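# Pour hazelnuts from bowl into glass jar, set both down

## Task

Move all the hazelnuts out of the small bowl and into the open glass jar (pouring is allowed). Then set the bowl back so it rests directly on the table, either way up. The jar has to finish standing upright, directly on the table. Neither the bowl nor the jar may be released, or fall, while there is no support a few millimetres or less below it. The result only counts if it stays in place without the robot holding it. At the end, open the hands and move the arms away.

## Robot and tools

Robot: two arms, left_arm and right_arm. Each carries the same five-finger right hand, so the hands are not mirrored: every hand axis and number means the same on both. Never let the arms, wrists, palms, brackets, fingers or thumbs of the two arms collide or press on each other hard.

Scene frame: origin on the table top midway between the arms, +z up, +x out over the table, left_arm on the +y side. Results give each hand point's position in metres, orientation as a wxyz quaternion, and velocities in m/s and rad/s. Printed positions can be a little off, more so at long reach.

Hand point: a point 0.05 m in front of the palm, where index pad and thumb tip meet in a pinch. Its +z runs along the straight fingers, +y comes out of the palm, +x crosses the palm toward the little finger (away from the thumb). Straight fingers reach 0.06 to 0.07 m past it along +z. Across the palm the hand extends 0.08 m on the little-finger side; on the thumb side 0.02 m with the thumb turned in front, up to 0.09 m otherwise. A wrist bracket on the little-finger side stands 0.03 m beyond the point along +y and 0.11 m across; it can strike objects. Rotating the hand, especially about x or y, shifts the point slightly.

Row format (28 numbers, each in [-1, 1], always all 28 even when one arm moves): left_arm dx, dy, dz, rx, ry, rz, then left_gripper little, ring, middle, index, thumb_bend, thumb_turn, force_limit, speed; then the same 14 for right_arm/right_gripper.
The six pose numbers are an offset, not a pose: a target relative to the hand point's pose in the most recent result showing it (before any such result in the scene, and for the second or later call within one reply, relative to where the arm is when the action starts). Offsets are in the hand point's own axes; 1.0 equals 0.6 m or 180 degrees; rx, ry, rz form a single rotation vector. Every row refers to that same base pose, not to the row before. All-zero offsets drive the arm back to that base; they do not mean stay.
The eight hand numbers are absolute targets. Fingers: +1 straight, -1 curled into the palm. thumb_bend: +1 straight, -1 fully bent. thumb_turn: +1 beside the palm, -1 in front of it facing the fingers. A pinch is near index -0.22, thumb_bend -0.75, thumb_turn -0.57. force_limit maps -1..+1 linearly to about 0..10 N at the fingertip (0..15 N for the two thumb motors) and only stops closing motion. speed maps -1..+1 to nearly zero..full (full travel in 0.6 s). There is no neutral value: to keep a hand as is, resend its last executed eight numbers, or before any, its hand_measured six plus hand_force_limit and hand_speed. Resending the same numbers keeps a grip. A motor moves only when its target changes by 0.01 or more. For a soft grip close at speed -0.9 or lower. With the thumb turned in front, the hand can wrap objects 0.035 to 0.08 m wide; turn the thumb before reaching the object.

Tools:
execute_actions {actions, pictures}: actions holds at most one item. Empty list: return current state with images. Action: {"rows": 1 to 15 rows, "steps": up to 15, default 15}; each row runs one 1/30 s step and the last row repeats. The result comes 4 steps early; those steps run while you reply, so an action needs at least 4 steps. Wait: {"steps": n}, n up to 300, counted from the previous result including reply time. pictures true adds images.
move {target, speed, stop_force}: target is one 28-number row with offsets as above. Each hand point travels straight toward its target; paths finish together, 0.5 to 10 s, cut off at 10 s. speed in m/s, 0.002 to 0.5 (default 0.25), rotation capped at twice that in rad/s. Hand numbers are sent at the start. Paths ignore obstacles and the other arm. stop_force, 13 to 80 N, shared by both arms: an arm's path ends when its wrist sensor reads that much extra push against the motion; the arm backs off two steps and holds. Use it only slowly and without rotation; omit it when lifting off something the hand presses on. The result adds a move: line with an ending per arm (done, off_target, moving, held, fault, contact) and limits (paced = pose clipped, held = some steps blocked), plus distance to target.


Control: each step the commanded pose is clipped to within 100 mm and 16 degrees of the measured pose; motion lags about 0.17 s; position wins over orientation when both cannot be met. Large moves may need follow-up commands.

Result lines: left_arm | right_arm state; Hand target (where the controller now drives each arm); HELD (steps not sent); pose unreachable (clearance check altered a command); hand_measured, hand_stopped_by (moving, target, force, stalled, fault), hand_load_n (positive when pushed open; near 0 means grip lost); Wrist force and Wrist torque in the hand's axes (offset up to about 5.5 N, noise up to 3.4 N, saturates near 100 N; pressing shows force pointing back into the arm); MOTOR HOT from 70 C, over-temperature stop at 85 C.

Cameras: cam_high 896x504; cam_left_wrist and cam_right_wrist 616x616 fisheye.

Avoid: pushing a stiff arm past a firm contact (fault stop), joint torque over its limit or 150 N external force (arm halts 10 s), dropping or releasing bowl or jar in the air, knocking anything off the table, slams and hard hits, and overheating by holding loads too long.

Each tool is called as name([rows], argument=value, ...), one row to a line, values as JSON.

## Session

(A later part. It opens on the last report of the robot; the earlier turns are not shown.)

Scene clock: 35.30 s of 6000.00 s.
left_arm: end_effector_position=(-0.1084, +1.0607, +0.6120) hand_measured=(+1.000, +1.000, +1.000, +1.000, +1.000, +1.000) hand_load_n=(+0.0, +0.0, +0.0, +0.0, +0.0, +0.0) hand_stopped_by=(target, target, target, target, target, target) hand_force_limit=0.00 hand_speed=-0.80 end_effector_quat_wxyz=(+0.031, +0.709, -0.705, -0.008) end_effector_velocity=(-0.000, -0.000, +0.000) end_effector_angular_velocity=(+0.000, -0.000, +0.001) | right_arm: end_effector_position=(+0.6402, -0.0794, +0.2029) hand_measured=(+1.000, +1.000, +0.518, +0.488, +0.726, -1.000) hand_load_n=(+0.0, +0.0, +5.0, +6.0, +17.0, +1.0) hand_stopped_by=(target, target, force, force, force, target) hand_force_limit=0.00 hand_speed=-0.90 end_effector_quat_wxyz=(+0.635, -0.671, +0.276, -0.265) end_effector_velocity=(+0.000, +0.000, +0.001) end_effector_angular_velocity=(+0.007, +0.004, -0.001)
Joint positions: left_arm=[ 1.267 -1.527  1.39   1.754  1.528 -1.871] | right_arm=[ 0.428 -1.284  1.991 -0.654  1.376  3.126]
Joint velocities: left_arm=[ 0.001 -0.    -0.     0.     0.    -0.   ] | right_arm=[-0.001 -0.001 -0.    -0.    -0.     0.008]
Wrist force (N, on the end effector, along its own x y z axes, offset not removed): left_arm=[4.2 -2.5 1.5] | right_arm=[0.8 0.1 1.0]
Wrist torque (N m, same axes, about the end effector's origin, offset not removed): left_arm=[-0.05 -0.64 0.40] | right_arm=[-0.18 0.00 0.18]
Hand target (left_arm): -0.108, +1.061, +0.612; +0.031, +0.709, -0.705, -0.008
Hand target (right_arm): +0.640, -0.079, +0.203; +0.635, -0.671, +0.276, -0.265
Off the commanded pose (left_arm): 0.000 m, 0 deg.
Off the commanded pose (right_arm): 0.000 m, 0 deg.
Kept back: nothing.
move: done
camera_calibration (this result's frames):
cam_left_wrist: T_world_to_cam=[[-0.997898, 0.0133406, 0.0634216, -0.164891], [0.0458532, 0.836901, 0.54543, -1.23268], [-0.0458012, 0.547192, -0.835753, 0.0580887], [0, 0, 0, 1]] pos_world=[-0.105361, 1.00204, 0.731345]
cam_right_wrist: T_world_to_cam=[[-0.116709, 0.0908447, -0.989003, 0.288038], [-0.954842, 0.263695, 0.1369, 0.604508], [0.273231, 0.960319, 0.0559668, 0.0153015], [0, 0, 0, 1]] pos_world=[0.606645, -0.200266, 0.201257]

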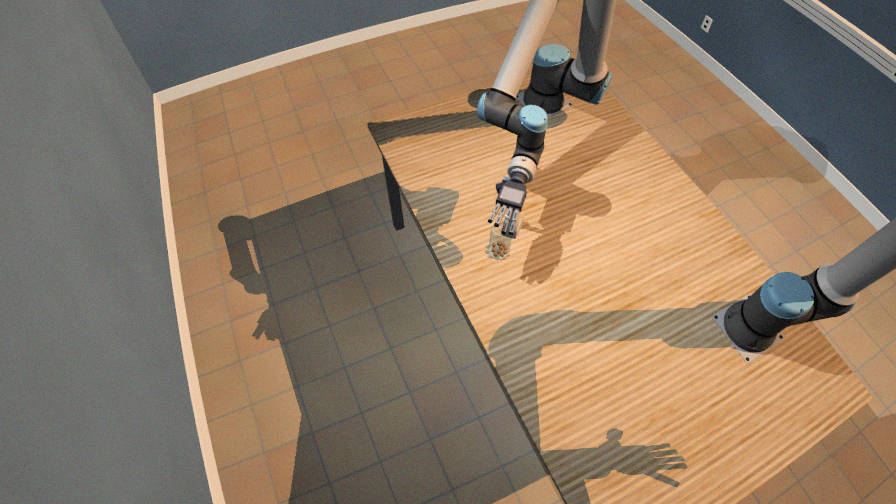

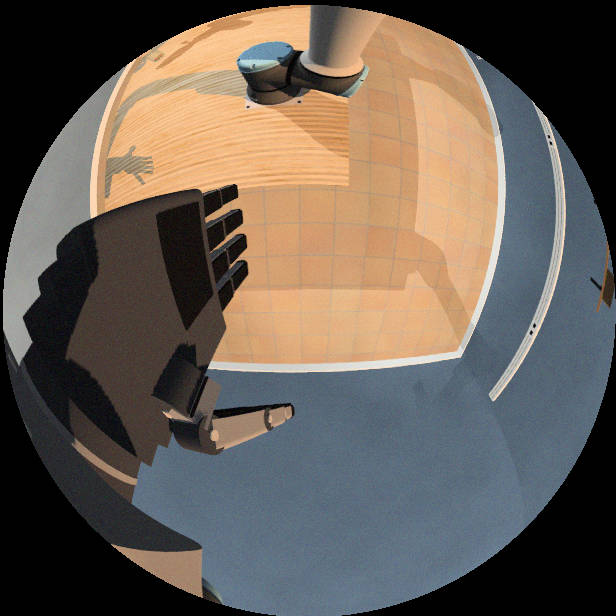

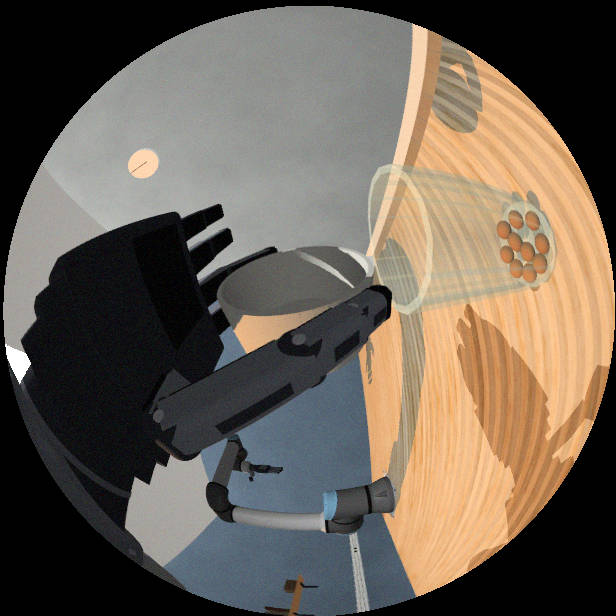

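move(target=[0,0,0,0,0,0,1,1,1,1,1,1,0,-0.8,0.01,-0.004,0,0,0,0.06,1,1,0.15,-1,-1,-1,0,-0.9], speed=0.06)

move(target=[0,0,0,0,0,0,1,1,1,1,1,1,0,-0.8,-0.03,-0.05,-0.28,0,0,-0.56,1,1,0.15,-1,-1,-1,0,-0.9], speed=0.35)

move(target=[0,0,0,0,0,0,1,1,1,1,1,1,0,-0.8,-0.34,0,-0.018,0,0,0,1,1,0.15,-1,-1,-1,0,-0.9], speed=0.15)

zoom_image(camera="cam_high", region=[450, 170, 590, 290])

Scene clock: 37.40 s of 6000.00 s.
left_arm: end_effector_position=(-0.1084, +1.0607, +0.6120) hand_measured=(+1.000, +1.000, +1.000, +1.000, +1.000, +1.000) hand_load_n=(+0.0, +0.0, +0.0, +0.0, +0.0, +0.0) hand_stopped_by=(target, target, target, target, target, target) hand_force_limit=0.00 hand_speed=-0.80 end_effector_quat_wxyz=(+0.031, +0.709, -0.705, -0.008) end_effector_velocity=(-0.000, -0.000, +0.000) end_effector_angular_velocity=(+0.000, -0.000, +0.000) | right_arm: end_effector_position=(+0.6445, -0.0835, +0.2053) hand_measured=(+1.000, +1.000, +0.518, +0.488, +0.726, -1.000) hand_load_n=(+0.0, +0.0, +5.0, +6.0, +17.0, +1.0) hand_stopped_by=(target, target, force, force, force, target) hand_force_limit=0.00 hand_speed=-0.90 end_effector_quat_wxyz=(+0.657, -0.642, +0.338, -0.204) end_effector_velocity=(+0.001, -0.000, +0.001) end_effector_angular_velocity=(+0.007, +0.005, -0.001)
Joint positions: left_arm=[ 1.267 -1.527  1.39   1.754  1.528 -1.871] | right_arm=[ 0.401 -1.28   1.997 -0.662  1.349  3.312]
Joint velocities: left_arm=[ 0. -0.  0. -0.  0. -0.] | right_arm=[-0.002  0.    -0.001 -0.001 -0.001  0.009]
Wrist force (N, on the end effector, along its own x y z axes, offset not removed): left_arm=[-1.4 0.7 -0.8] | right_arm=[2.0 -1.3 2.7]
Wrist torque (N m, same axes, about the end effector's origin, offset not removed): left_arm=[0.51 0.40 0.12] | right_arm=[-0.50 -0.07 -0.02]
Hand target (left_arm): -0.108, +1.061, +0.612; +0.031, +0.709, -0.705, -0.008
Hand target (right_arm): +0.644, -0.084, +0.205; +0.657, -0.642, +0.338, -0.204
Off the commanded pose (left_arm): 0.000 m, 0 deg.
Off the commanded pose (right_arm): 0.000 m, 0 deg.
Kept back: nothing.
move: done
camera_calibration (this result's frames):
cam_left_wrist: T_world_to_cam=[[-0.997898, 0.0133405, 0.0634215, -0.16489], [0.0458531, 0.836901, 0.54543, -1.23268], [-0.0458012, 0.547192, -0.835753, 0.0580886], [0, 0, 0, 1]] pos_world=[-0.105361, 1.00204, 0.731345]
cam_right_wrist: T_world_to_cam=[[-0.243648, 0.221054, -0.944336, 0.374789], [-0.923589, 0.244285, 0.295479, 0.555043], [0.296004, 0.944172, 0.144644, -0.0162846], [0, 0, 0, 1]] pos_world=[0.608768, -0.203062, 0.192279]

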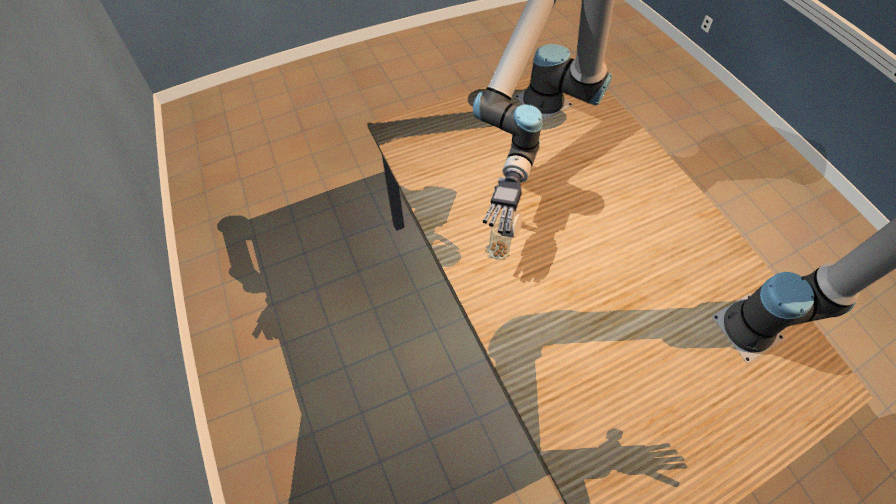

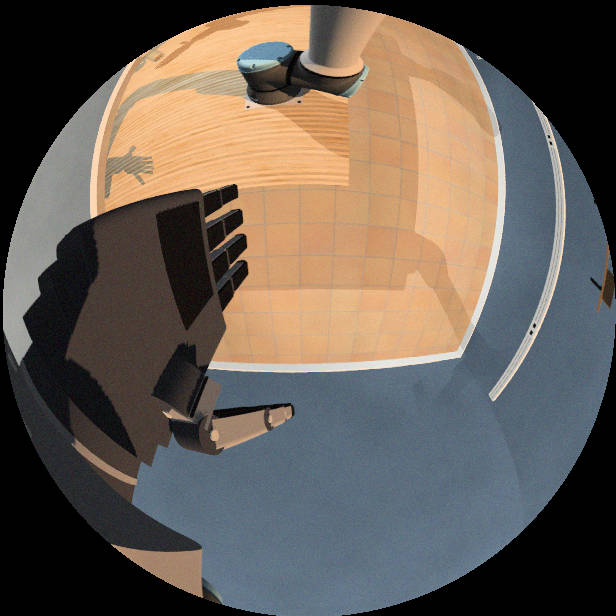

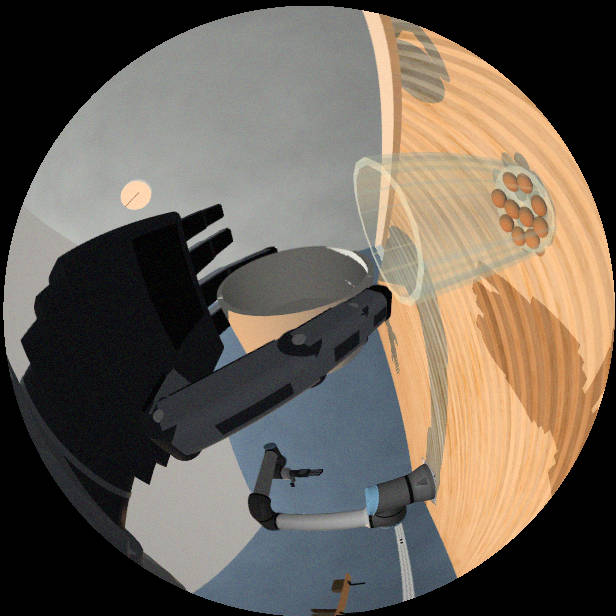

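Scene clock: 40.47 s of 6000.00 s.
left_arm: end_effector_position=(-0.1084, +1.0607, +0.6120) hand_measured=(+1.000, +1.000, +1.000, +1.000, +1.000, +1.000) hand_load_n=(+0.0, +0.0, +0.0, +0.0, +0.0, +0.0) hand_stopped_by=(target, target, target, target, target, target) hand_force_limit=0.00 hand_speed=-0.80 end_effector_quat_wxyz=(+0.031, +0.709, -0.705, -0.008) end_effector_velocity=(+0.000, +0.000, +0.000) end_effector_angular_velocity=(+0.000, +0.000, -0.000) | right_arm: end_effector_position=(+0.5185, -0.1922, +0.2469) hand_measured=(+1.000, +1.000, +0.518, +0.488, +0.726, -1.000) hand_load_n=(+0.0, +0.0, +5.0, +6.5, +16.5, +2.5) hand_stopped_by=(target, target, force, force, force, target) hand_force_limit=0.00 hand_speed=-0.90 end_effector_quat_wxyz=(-0.262, +0.670, +0.279, +0.636) end_effector_velocity=(+0.000, -0.001, -0.001) end_effector_angular_velocity=(-0.006, -0.005, +0.000)
Joint positions: left_arm=[ 1.267 -1.527  1.39   1.754  1.528 -1.871] | right_arm=[ 0.573 -1.523  2.254 -0.678  1.521  1.563]
Joint velocities: left_arm=[-0.  0. -0. -0. -0. -0.] | right_arm=[-0.     0.001  0.001 -0.001 -0.    -0.008]
Wrist force (N, on the end effector, along its own x y z axes, offset not removed): left_arm=[2.0 -2.1 0.5] | right_arm=[4.2 -2.2 0.2]
Wrist torque (N m, same axes, about the end effector's origin, offset not removed): left_arm=[0.07 -0.26 0.29] | right_arm=[-0.22 -0.64 0.31]
Hand target (left_arm): -0.108, +1.061, +0.612; +0.031, +0.709, -0.705, -0.008
Hand target (right_arm): +0.518, -0.192, +0.247; -0.262, +0.669, +0.280, +0.637
Off the commanded pose (left_arm): 0.000 m, 0 deg.
Off the commanded pose (right_arm): 0.000 m, 0 deg.
Kept back: nothing.
move: done
camera_calibration (this result's frames):
cam_left_wrist: T_world_to_cam=[[-0.997898, 0.0133402, 0.0634215, -0.16489], [0.0458528, 0.836901, 0.54543, -1.23268], [-0.0458014, 0.547192, -0.835753, 0.0580886], [0, 0, 0, 1]] pos_world=[-0.105361, 1.00204, 0.731345]
cam_right_wrist: T_world_to_cam=[[0.717557, -0.680533, -0.148282, -0.460856], [-0.46009, -0.303298, -0.834462, 0.386364], [0.522905, 0.666997, -0.53074, 0.113476], [0, 0, 0, 1]] pos_world=[0.449116, -0.272132, 0.314296]

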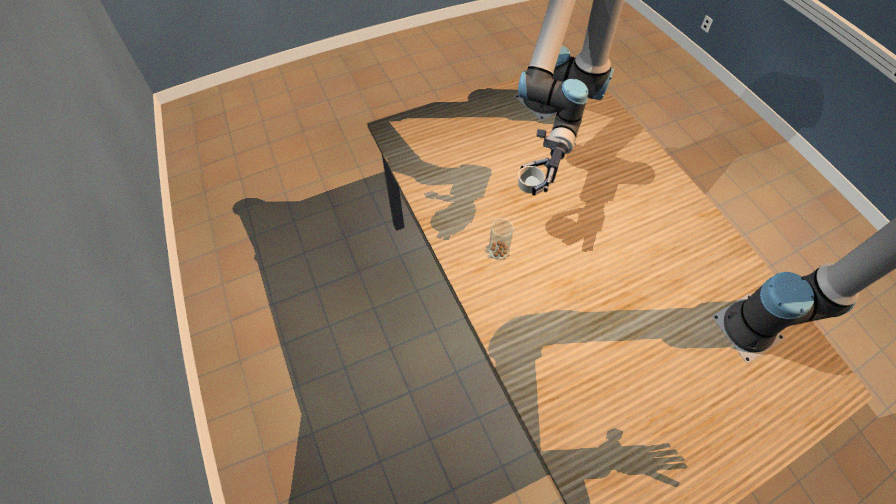

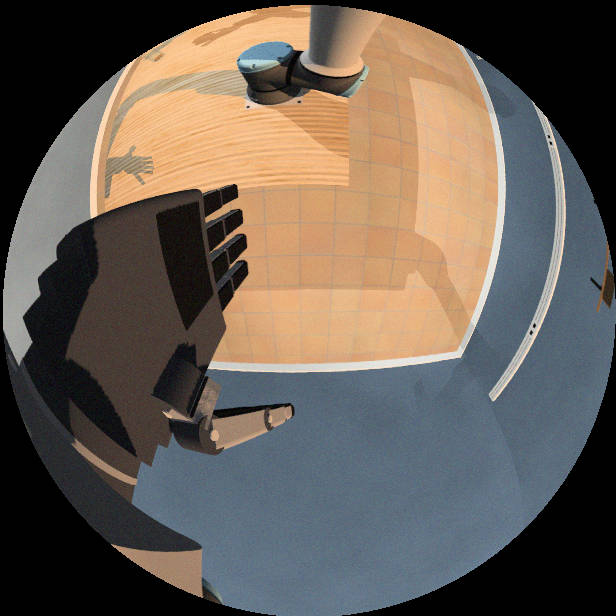

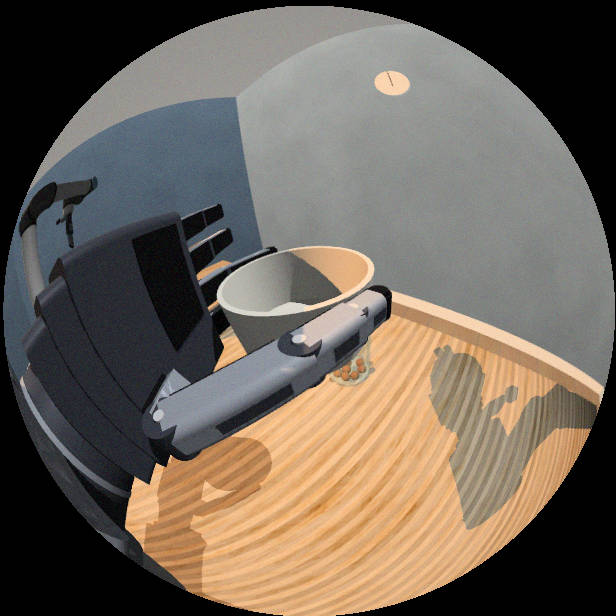

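Scene clock: 42.33 s of 6000.00 s.
left_arm: end_effector_position=(-0.1084, +1.0607, +0.6120) hand_measured=(+1.000, +1.000, +1.000, +1.000, +1.000, +1.000) hand_load_n=(+0.0, +0.0, +0.0, +0.0, +0.0, +0.0) hand_stopped_by=(target, target, target, target, target, target) hand_force_limit=0.00 hand_speed=-0.80 end_effector_quat_wxyz=(+0.031, +0.709, -0.705, -0.008) end_effector_velocity=(-0.001, -0.000, -0.000) end_effector_angular_velocity=(-0.000, +0.000, +0.001) | right_arm: end_effector_position=(+0.5038, -0.2079, +0.0441) hand_measured=(+1.000, +1.000, +0.518, +0.488, +0.726, -1.000) hand_load_n=(+0.0, +0.0, +5.0, +6.5, +16.5, +2.5) hand_stopped_by=(target, target, force, force, force, target) hand_force_limit=0.00 hand_speed=-0.90 end_effector_quat_wxyz=(-0.262, +0.670, +0.279, +0.636) end_effector_velocity=(+0.001, +0.001, -0.002) end_effector_angular_velocity=(+0.002, -0.001, -0.000)
Joint positions: left_arm=[ 1.267 -1.527  1.39   1.754  1.528 -1.871] | right_arm=[ 0.569 -1.173  2.395 -1.169  1.517  1.563]
Joint velocities: left_arm=[ 0.001  0.     0.    -0.    -0.    -0.   ] | right_arm=[-0.     0.006 -0.002 -0.006 -0.     0.001]
Wrist force (N, on the end effector, along its own x y z axes, offset not removed): left_arm=[4.3 -0.2 -1.4] | right_arm=[-3.9 3.7 1.7]
Wrist torque (N m, same axes, about the end effector's origin, offset not removed): left_arm=[0.47 -0.60 0.45] | right_arm=[0.67 0.45 -0.07]
Hand target (left_arm): -0.108, +1.061, +0.612; +0.031, +0.709, -0.705, -0.008
Hand target (right_arm): +0.504, -0.208, +0.044; -0.262, +0.670, +0.279, +0.636
Off the commanded pose (left_arm): 0.000 m, 0 deg.
Off the commanded pose (right_arm): 0.000 m, 0 deg.
Kept back: nothing.
move: done
camera_calibration (this result's frames):
cam_left_wrist: T_world_to_cam=[[-0.997898, 0.0133405, 0.0634215, -0.16489], [0.0458531, 0.836901, 0.54543, -1.23268], [-0.0458012, 0.547191, -0.835753, 0.0580887], [0, 0, 0, 1]] pos_world=[-0.105361, 1.00204, 0.731345]
cam_right_wrist: T_world_to_cam=[[0.717545, -0.680543, -0.148294, -0.491039], [-0.46014, -0.303333, -0.834422, 0.205645], [0.522877, 0.666971, -0.5308, 0.0239887], [0, 0, 0, 1]] pos_world=[0.434425, -0.287794, 0.11151]

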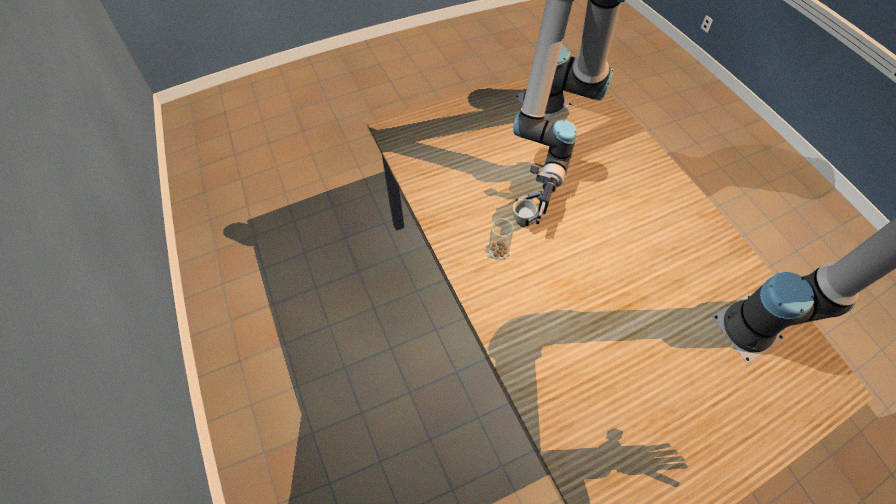

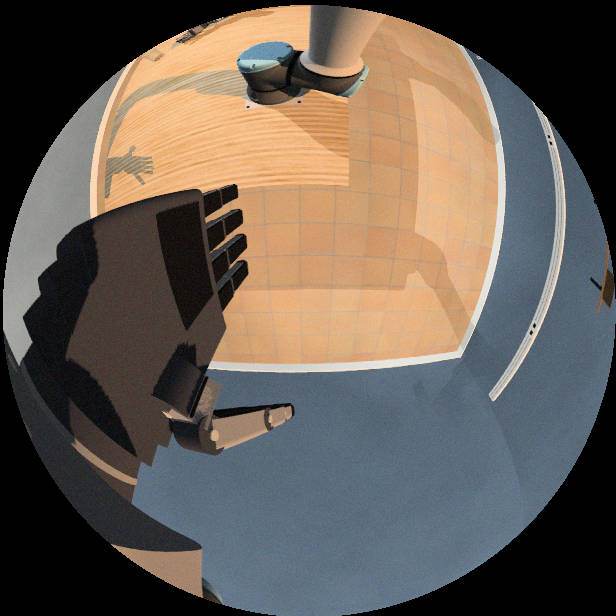

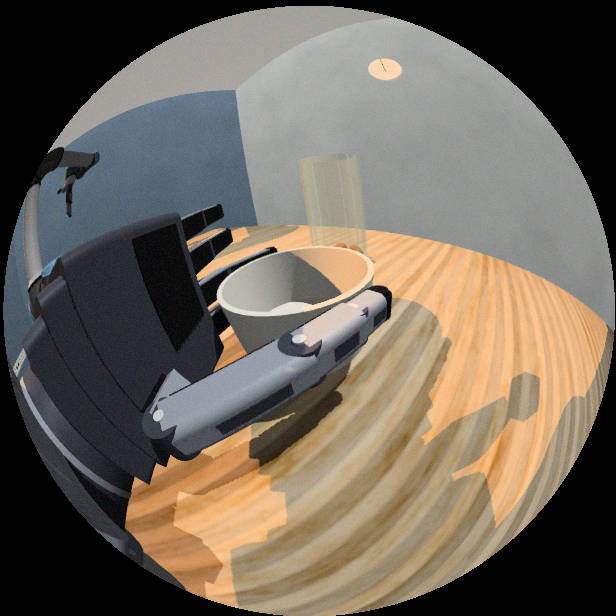

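Region (450, 170, 590, 290) of cam_high's 896x504 image, scaled by 3.600, with more detail than that image has; it fills the top 432 rows of this view, and the rest is white.

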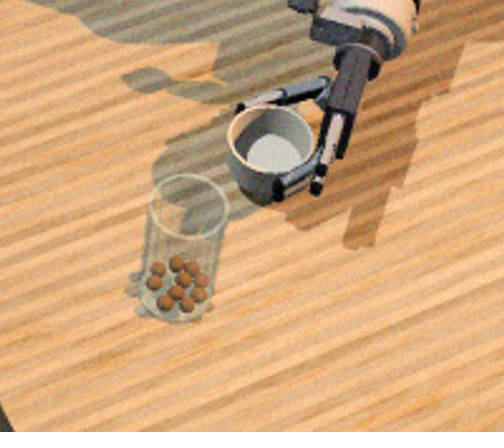

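move(target=[0,0,0,0,0,0,1,1,1,1,1,1,0,-0.8,-0.046,0,0,0,0,0,1,1,0.15,-1,-1,-1,0,-0.9], speed=0.007, stop_force=13)

Scene clock: 46.17 s of 6000.00 s.
left_arm: end_effector_position=(-0.1084, +1.0607, +0.6120) hand_measured=(+1.000, +1.000, +1.000, +1.000, +1.000, +1.000) hand_load_n=(+0.0, +0.0, +0.0, +0.0, +0.0, +0.0) hand_stopped_by=(target, target, target, target, target, target) hand_force_limit=0.00 hand_speed=-0.80 end_effector_quat_wxyz=(+0.031, +0.709, -0.705, -0.008) end_effector_velocity=(-0.001, -0.000, +0.000) end_effector_angular_velocity=(+0.001, +0.000, +0.001) | right_arm: end_effector_position=(+0.5031, -0.2088, +0.0215) hand_measured=(+1.000, +1.000, +0.518, +0.488, +0.726, -1.000) hand_load_n=(+0.0, +0.0, +5.0, +6.5, +16.5, -0.5) hand_stopped_by=(target, target, force, force, force, target) hand_force_limit=0.00 hand_speed=-0.90 end_effector_quat_wxyz=(-0.262, +0.670, +0.279, +0.637) end_effector_velocity=(-0.001, -0.000, +0.003) end_effector_angular_velocity=(-0.001, -0.000, +0.000)
Joint positions: left_arm=[ 1.267 -1.527  1.39   1.754  1.528 -1.871] | right_arm=[ 0.568 -1.122  2.399 -1.224  1.517  1.563]
Joint velocities: left_arm=[ 0.001 -0.001 -0.    -0.    -0.     0.   ] | right_arm=[ 0.    -0.007  0.001  0.007 -0.    -0.001]
Wrist force (N, on the end effector, along its own x y z axes, offset not removed): left_arm=[3.6 -1.7 0.2] | right_arm=[0.9 -2.3 2.8]
Wrist torque (N m, same axes, about the end effector's origin, offset not removed): left_arm=[0.17 -0.53 0.40] | right_arm=[-0.23 -0.03 -0.03]
Hand target (left_arm): -0.108, +1.061, +0.612; +0.031, +0.709, -0.705, -0.008
Hand target (right_arm): +0.503, -0.209, +0.022; -0.262, +0.669, +0.279, +0.637
Off the commanded pose (left_arm): 0.000 m, 0 deg.
Off the commanded pose (right_arm): 0.005 m, 0 deg.
Kept back: nothing.
move: contact (right_arm)
camera_calibration (this result's frames):
cam_left_wrist: T_world_to_cam=[[-0.997898, 0.0133405, 0.0634214, -0.16489], [0.045853, 0.836901, 0.54543, -1.23268], [-0.0458011, 0.547192, -0.835753, 0.0580887], [0, 0, 0, 1]] pos_world=[-0.105361, 1.00204, 0.731345]
cam_right_wrist: T_world_to_cam=[[0.717562, -0.680532, -0.14826, -0.494454], [-0.460029, -0.303255, -0.834511, 0.186124], [0.522951, 0.667017, -0.530669, 0.0129254], [0, 0, 0, 1]] pos_world=[0.433665, -0.28867, 0.0888742]

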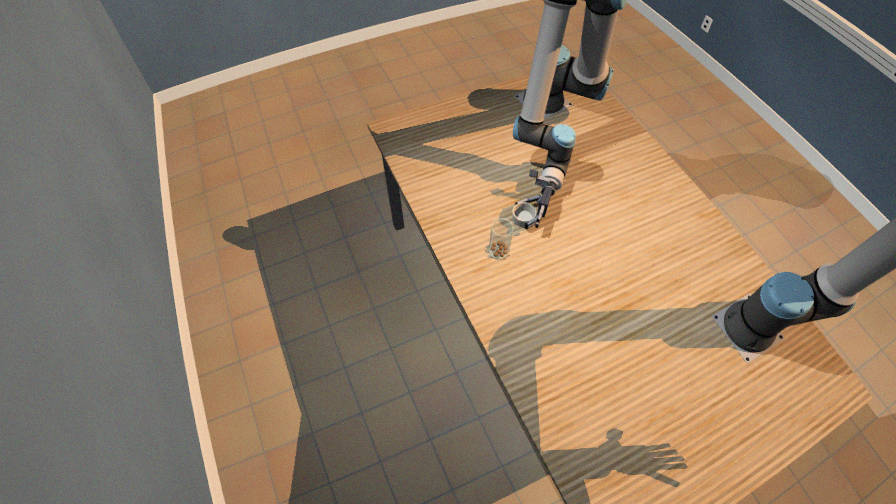

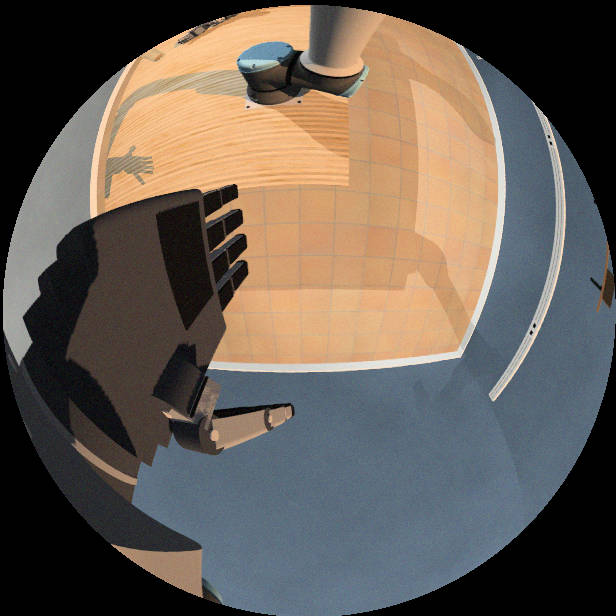

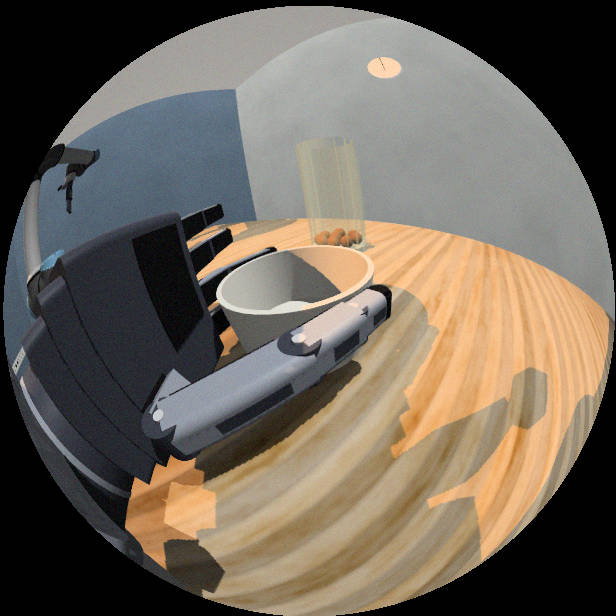

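move(target=[0,0,0,0,0,0,1,1,1,1,1,1,0,-0.8,0,0,0,0,0,0,1,1,1,1,1,-1,0,-0.3])

move(target=[0,0,0,0,0,0,1,1,1,1,1,1,0,-0.8,0,-0.1,-0.11,0,0,0,1,1,1,1,1,-1,0,-0.3], speed=0.12)

Scene clock: 47.13 s of 6000.00 s.
left_arm: end_effector_position=(-0.1084, +1.0607, +0.6120) hand_measured=(+1.000, +1.000, +1.000, +1.000, +1.000, +1.000) hand_load_n=(+0.0, +0.0, +0.0, +0.0, +0.0, +0.0) hand_stopped_by=(target, target, target, target, target, target) hand_force_limit=0.00 hand_speed=-0.80 end_effector_quat_wxyz=(+0.031, +0.709, -0.705, -0.008) end_effector_velocity=(+0.000, +0.000, +0.000) end_effector_angular_velocity=(+0.001, +0.000, -0.000) | right_arm: end_effector_position=(+0.5031, -0.2088, +0.0215) hand_measured=(+1.000, +1.000, +1.000, +1.000, +1.000, -1.000) hand_load_n=(+0.0, +0.0, +0.0, +0.0, +0.0, +0.0) hand_stopped_by=(target, target, target, target, target, target) hand_force_limit=0.00 hand_speed=-0.30 end_effector_quat_wxyz=(-0.262, +0.670, +0.279, +0.637) end_effector_velocity=(+0.000, +0.001, +0.000) end_effector_angular_velocity=(+0.000, -0.001, +0.001)
Joint positions: left_arm=[ 1.267 -1.527  1.39   1.754  1.528 -1.871] | right_arm=[ 0.568 -1.122  2.399 -1.224  1.517  1.563]
Joint velocities: left_arm=[-0.     0.    -0.001  0.    -0.     0.   ] | right_arm=[ 0.     0.001 -0.002 -0.    -0.    -0.   ]
Wrist force (N, on the end effector, along its own x y z axes, offset not removed): left_arm=[2.8 0.3 0.2] | right_arm=[-3.1 2.5 0.9]
Wrist torque (N m, same axes, about the end effector's origin, offset not removed): left_arm=[0.41 -0.48 0.32] | right_arm=[0.43 0.75 0.03]
Hand target (left_arm): -0.108, +1.061, +0.612; +0.031, +0.709, -0.705, -0.008
Hand target (right_arm): +0.503, -0.209, +0.021; -0.262, +0.670, +0.279, +0.637
Off the commanded pose (left_arm): 0.000 m, 0 deg.
Off the commanded pose (right_arm): 0.000 m, 0 deg.
Kept back: nothing.
move: done
camera_calibration (this result's frames):
cam_left_wrist: T_world_to_cam=[[-0.997898, 0.0133403, 0.0634215, -0.16489], [0.0458529, 0.836901, 0.54543, -1.23268], [-0.0458013, 0.547192, -0.835753, 0.0580887], [0, 0, 0, 1]] pos_world=[-0.105361, 1.00204, 0.731345]
cam_right_wrist: T_world_to_cam=[[0.71756, -0.680534, -0.148261, -0.494453], [-0.460039, -0.303264, -0.834503, 0.186127], [0.522945, 0.667012, -0.530683, 0.0129316], [0, 0, 0, 1]] pos_world=[0.433663, -0.288672, 0.0888782]

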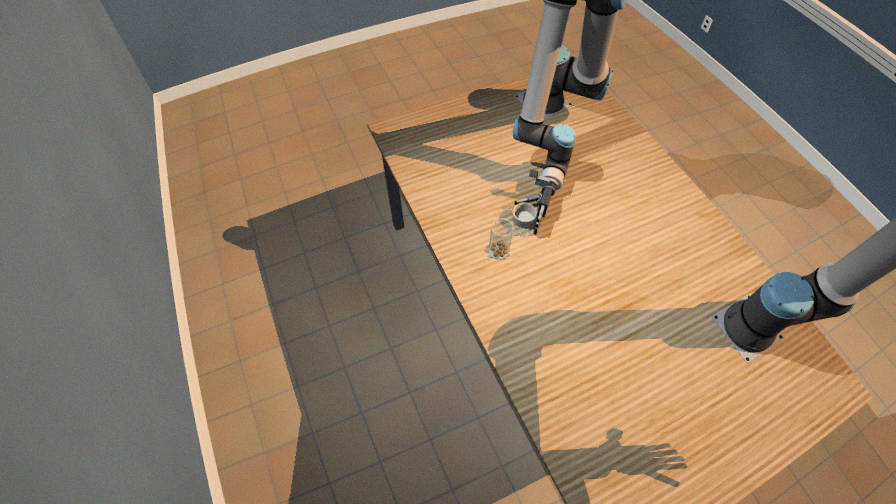

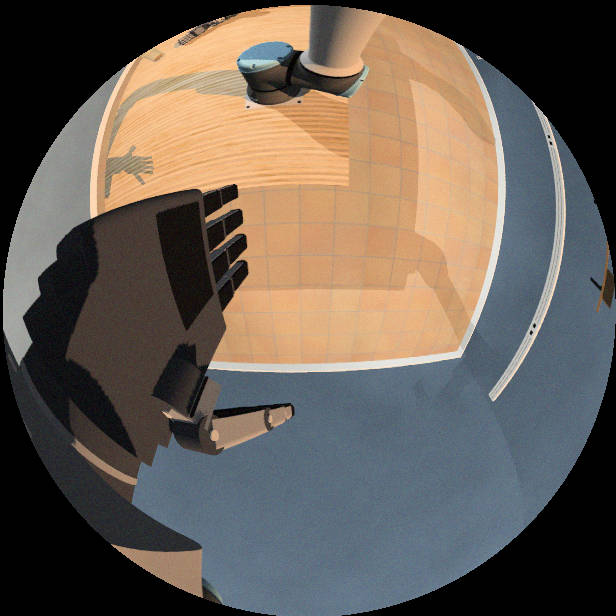

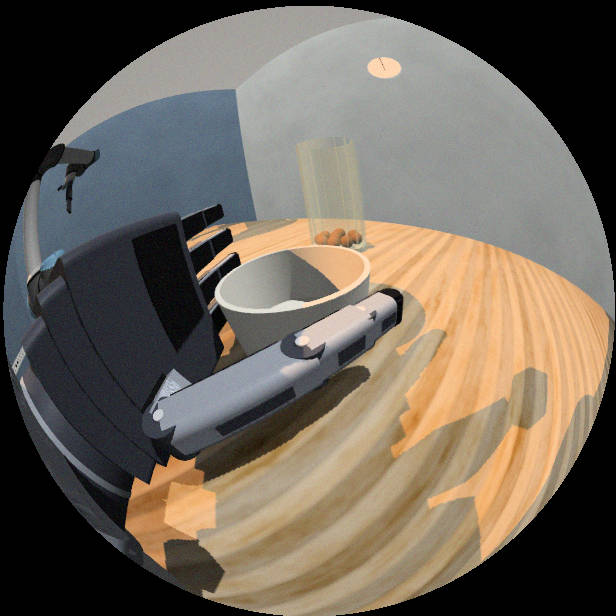

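Scene clock: 48.33 s of 6000.00 s.
left_arm: end_effector_position=(-0.1084, +1.0607, +0.6120) hand_measured=(+1.000, +1.000, +1.000, +1.000, +1.000, +1.000) hand_load_n=(+0.0, +0.0, +0.0, +0.0, +0.0, +0.0) hand_stopped_by=(target, target, target, target, target, target) hand_force_limit=0.00 hand_speed=-0.80 end_effector_quat_wxyz=(+0.031, +0.709, -0.705, -0.008) end_effector_velocity=(-0.000, -0.000, -0.000) end_effector_angular_velocity=(-0.000, +0.000, +0.001) | right_arm: end_effector_position=(+0.4143, -0.2130, +0.0247) hand_measured=(+1.000, +1.000, +1.000, +1.000, +1.000, -1.000) hand_load_n=(+0.0, +0.0, +0.0, +0.0, +0.0, +0.0) hand_stopped_by=(target, target, target, target, target, target) hand_force_limit=0.00 hand_speed=-0.30 end_effector_quat_wxyz=(-0.262, +0.670, +0.279, +0.636) end_effector_velocity=(-0.000, +0.001, +0.001) end_effector_angular_velocity=(+0.001, -0.003, -0.001)
Joint positions: left_arm=[ 1.267 -1.527  1.39   1.754  1.528 -1.871] | right_arm=[ 0.719 -1.156  2.468 -1.259  1.667  1.571]
Joint velocities: left_arm=[ 0.001  0.     0.    -0.    -0.    -0.   ] | right_arm=[ 0.004 -0.001 -0.002 -0.     0.005 -0.002]
Wrist force (N, on the end effector, along its own x y z axes, offset not removed): left_arm=[1.0 -2.8 2.1] | right_arm=[-2.4 -2.2 4.7]
Wrist torque (N m, same axes, about the end effector's origin, offset not removed): left_arm=[0.04 -0.12 0.13] | right_arm=[-0.23 0.49 -0.06]
Hand target (left_arm): -0.108, +1.061, +0.612; +0.031, +0.709, -0.705, -0.008
Hand target (right_arm): +0.414, -0.213, +0.025; -0.262, +0.670, +0.279, +0.637
Off the commanded pose (left_arm): 0.000 m, 0 deg.
Off the commanded pose (right_arm): 0.000 m, 0 deg.
Kept back: nothing.
move: done
camera_calibration (this result's frames):
cam_left_wrist: T_world_to_cam=[[-0.997898, 0.0133404, 0.0634215, -0.16489], [0.045853, 0.836901, 0.54543, -1.23268], [-0.0458012, 0.547192, -0.835753, 0.0580885], [0, 0, 0, 1]] pos_world=[-0.105361, 1.00204, 0.731345]
cam_right_wrist: T_world_to_cam=[[0.717601, -0.680487, -0.148277, -0.433129], [-0.460027, -0.30328, -0.834504, 0.146683], [0.5229, 0.667052, -0.530676, 0.063933], [0, 0, 0, 1]] pos_world=[0.344861, -0.292899, 0.0921122]

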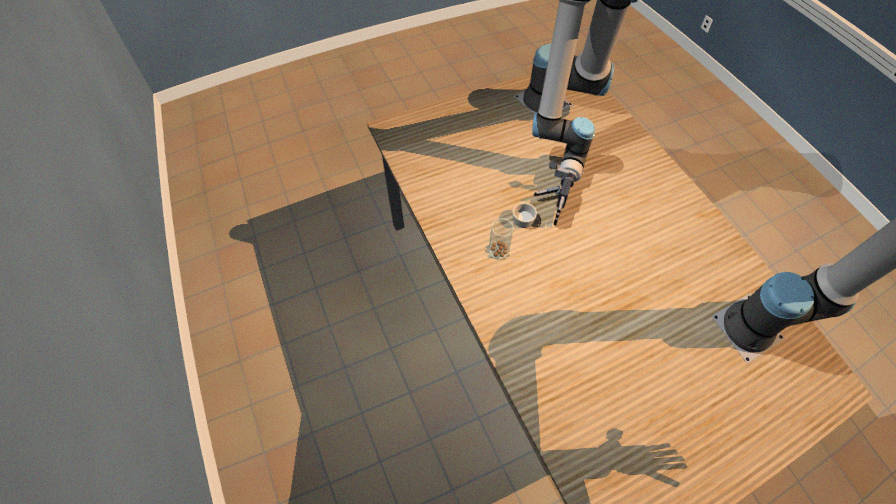

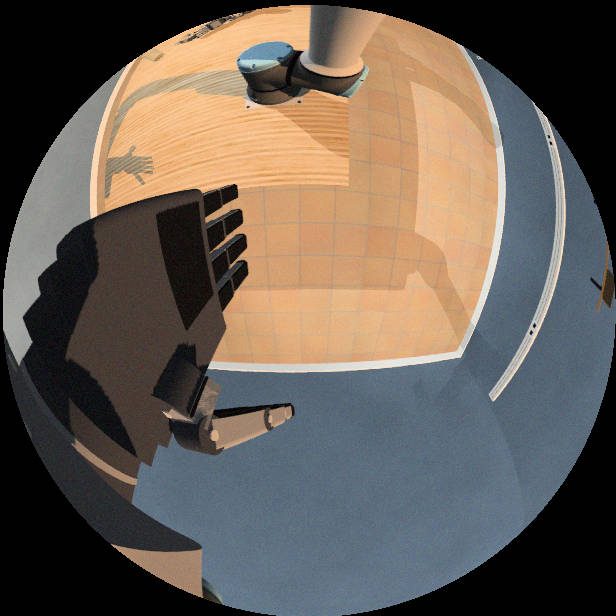

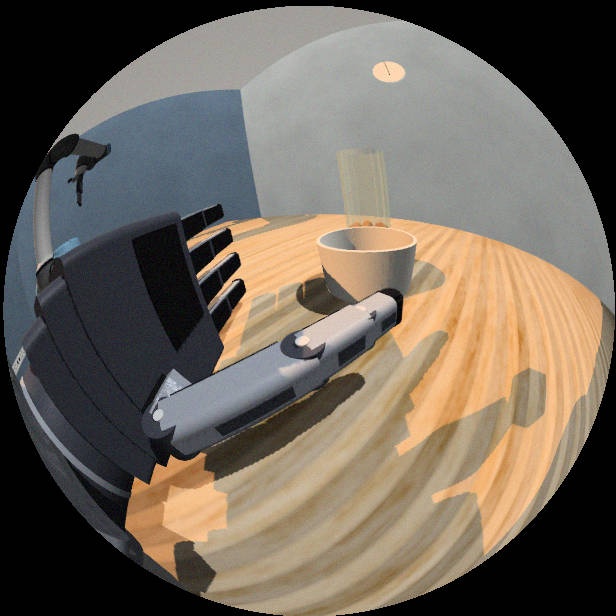

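finished_scene(scene=2)

The scene is finished: the task was done.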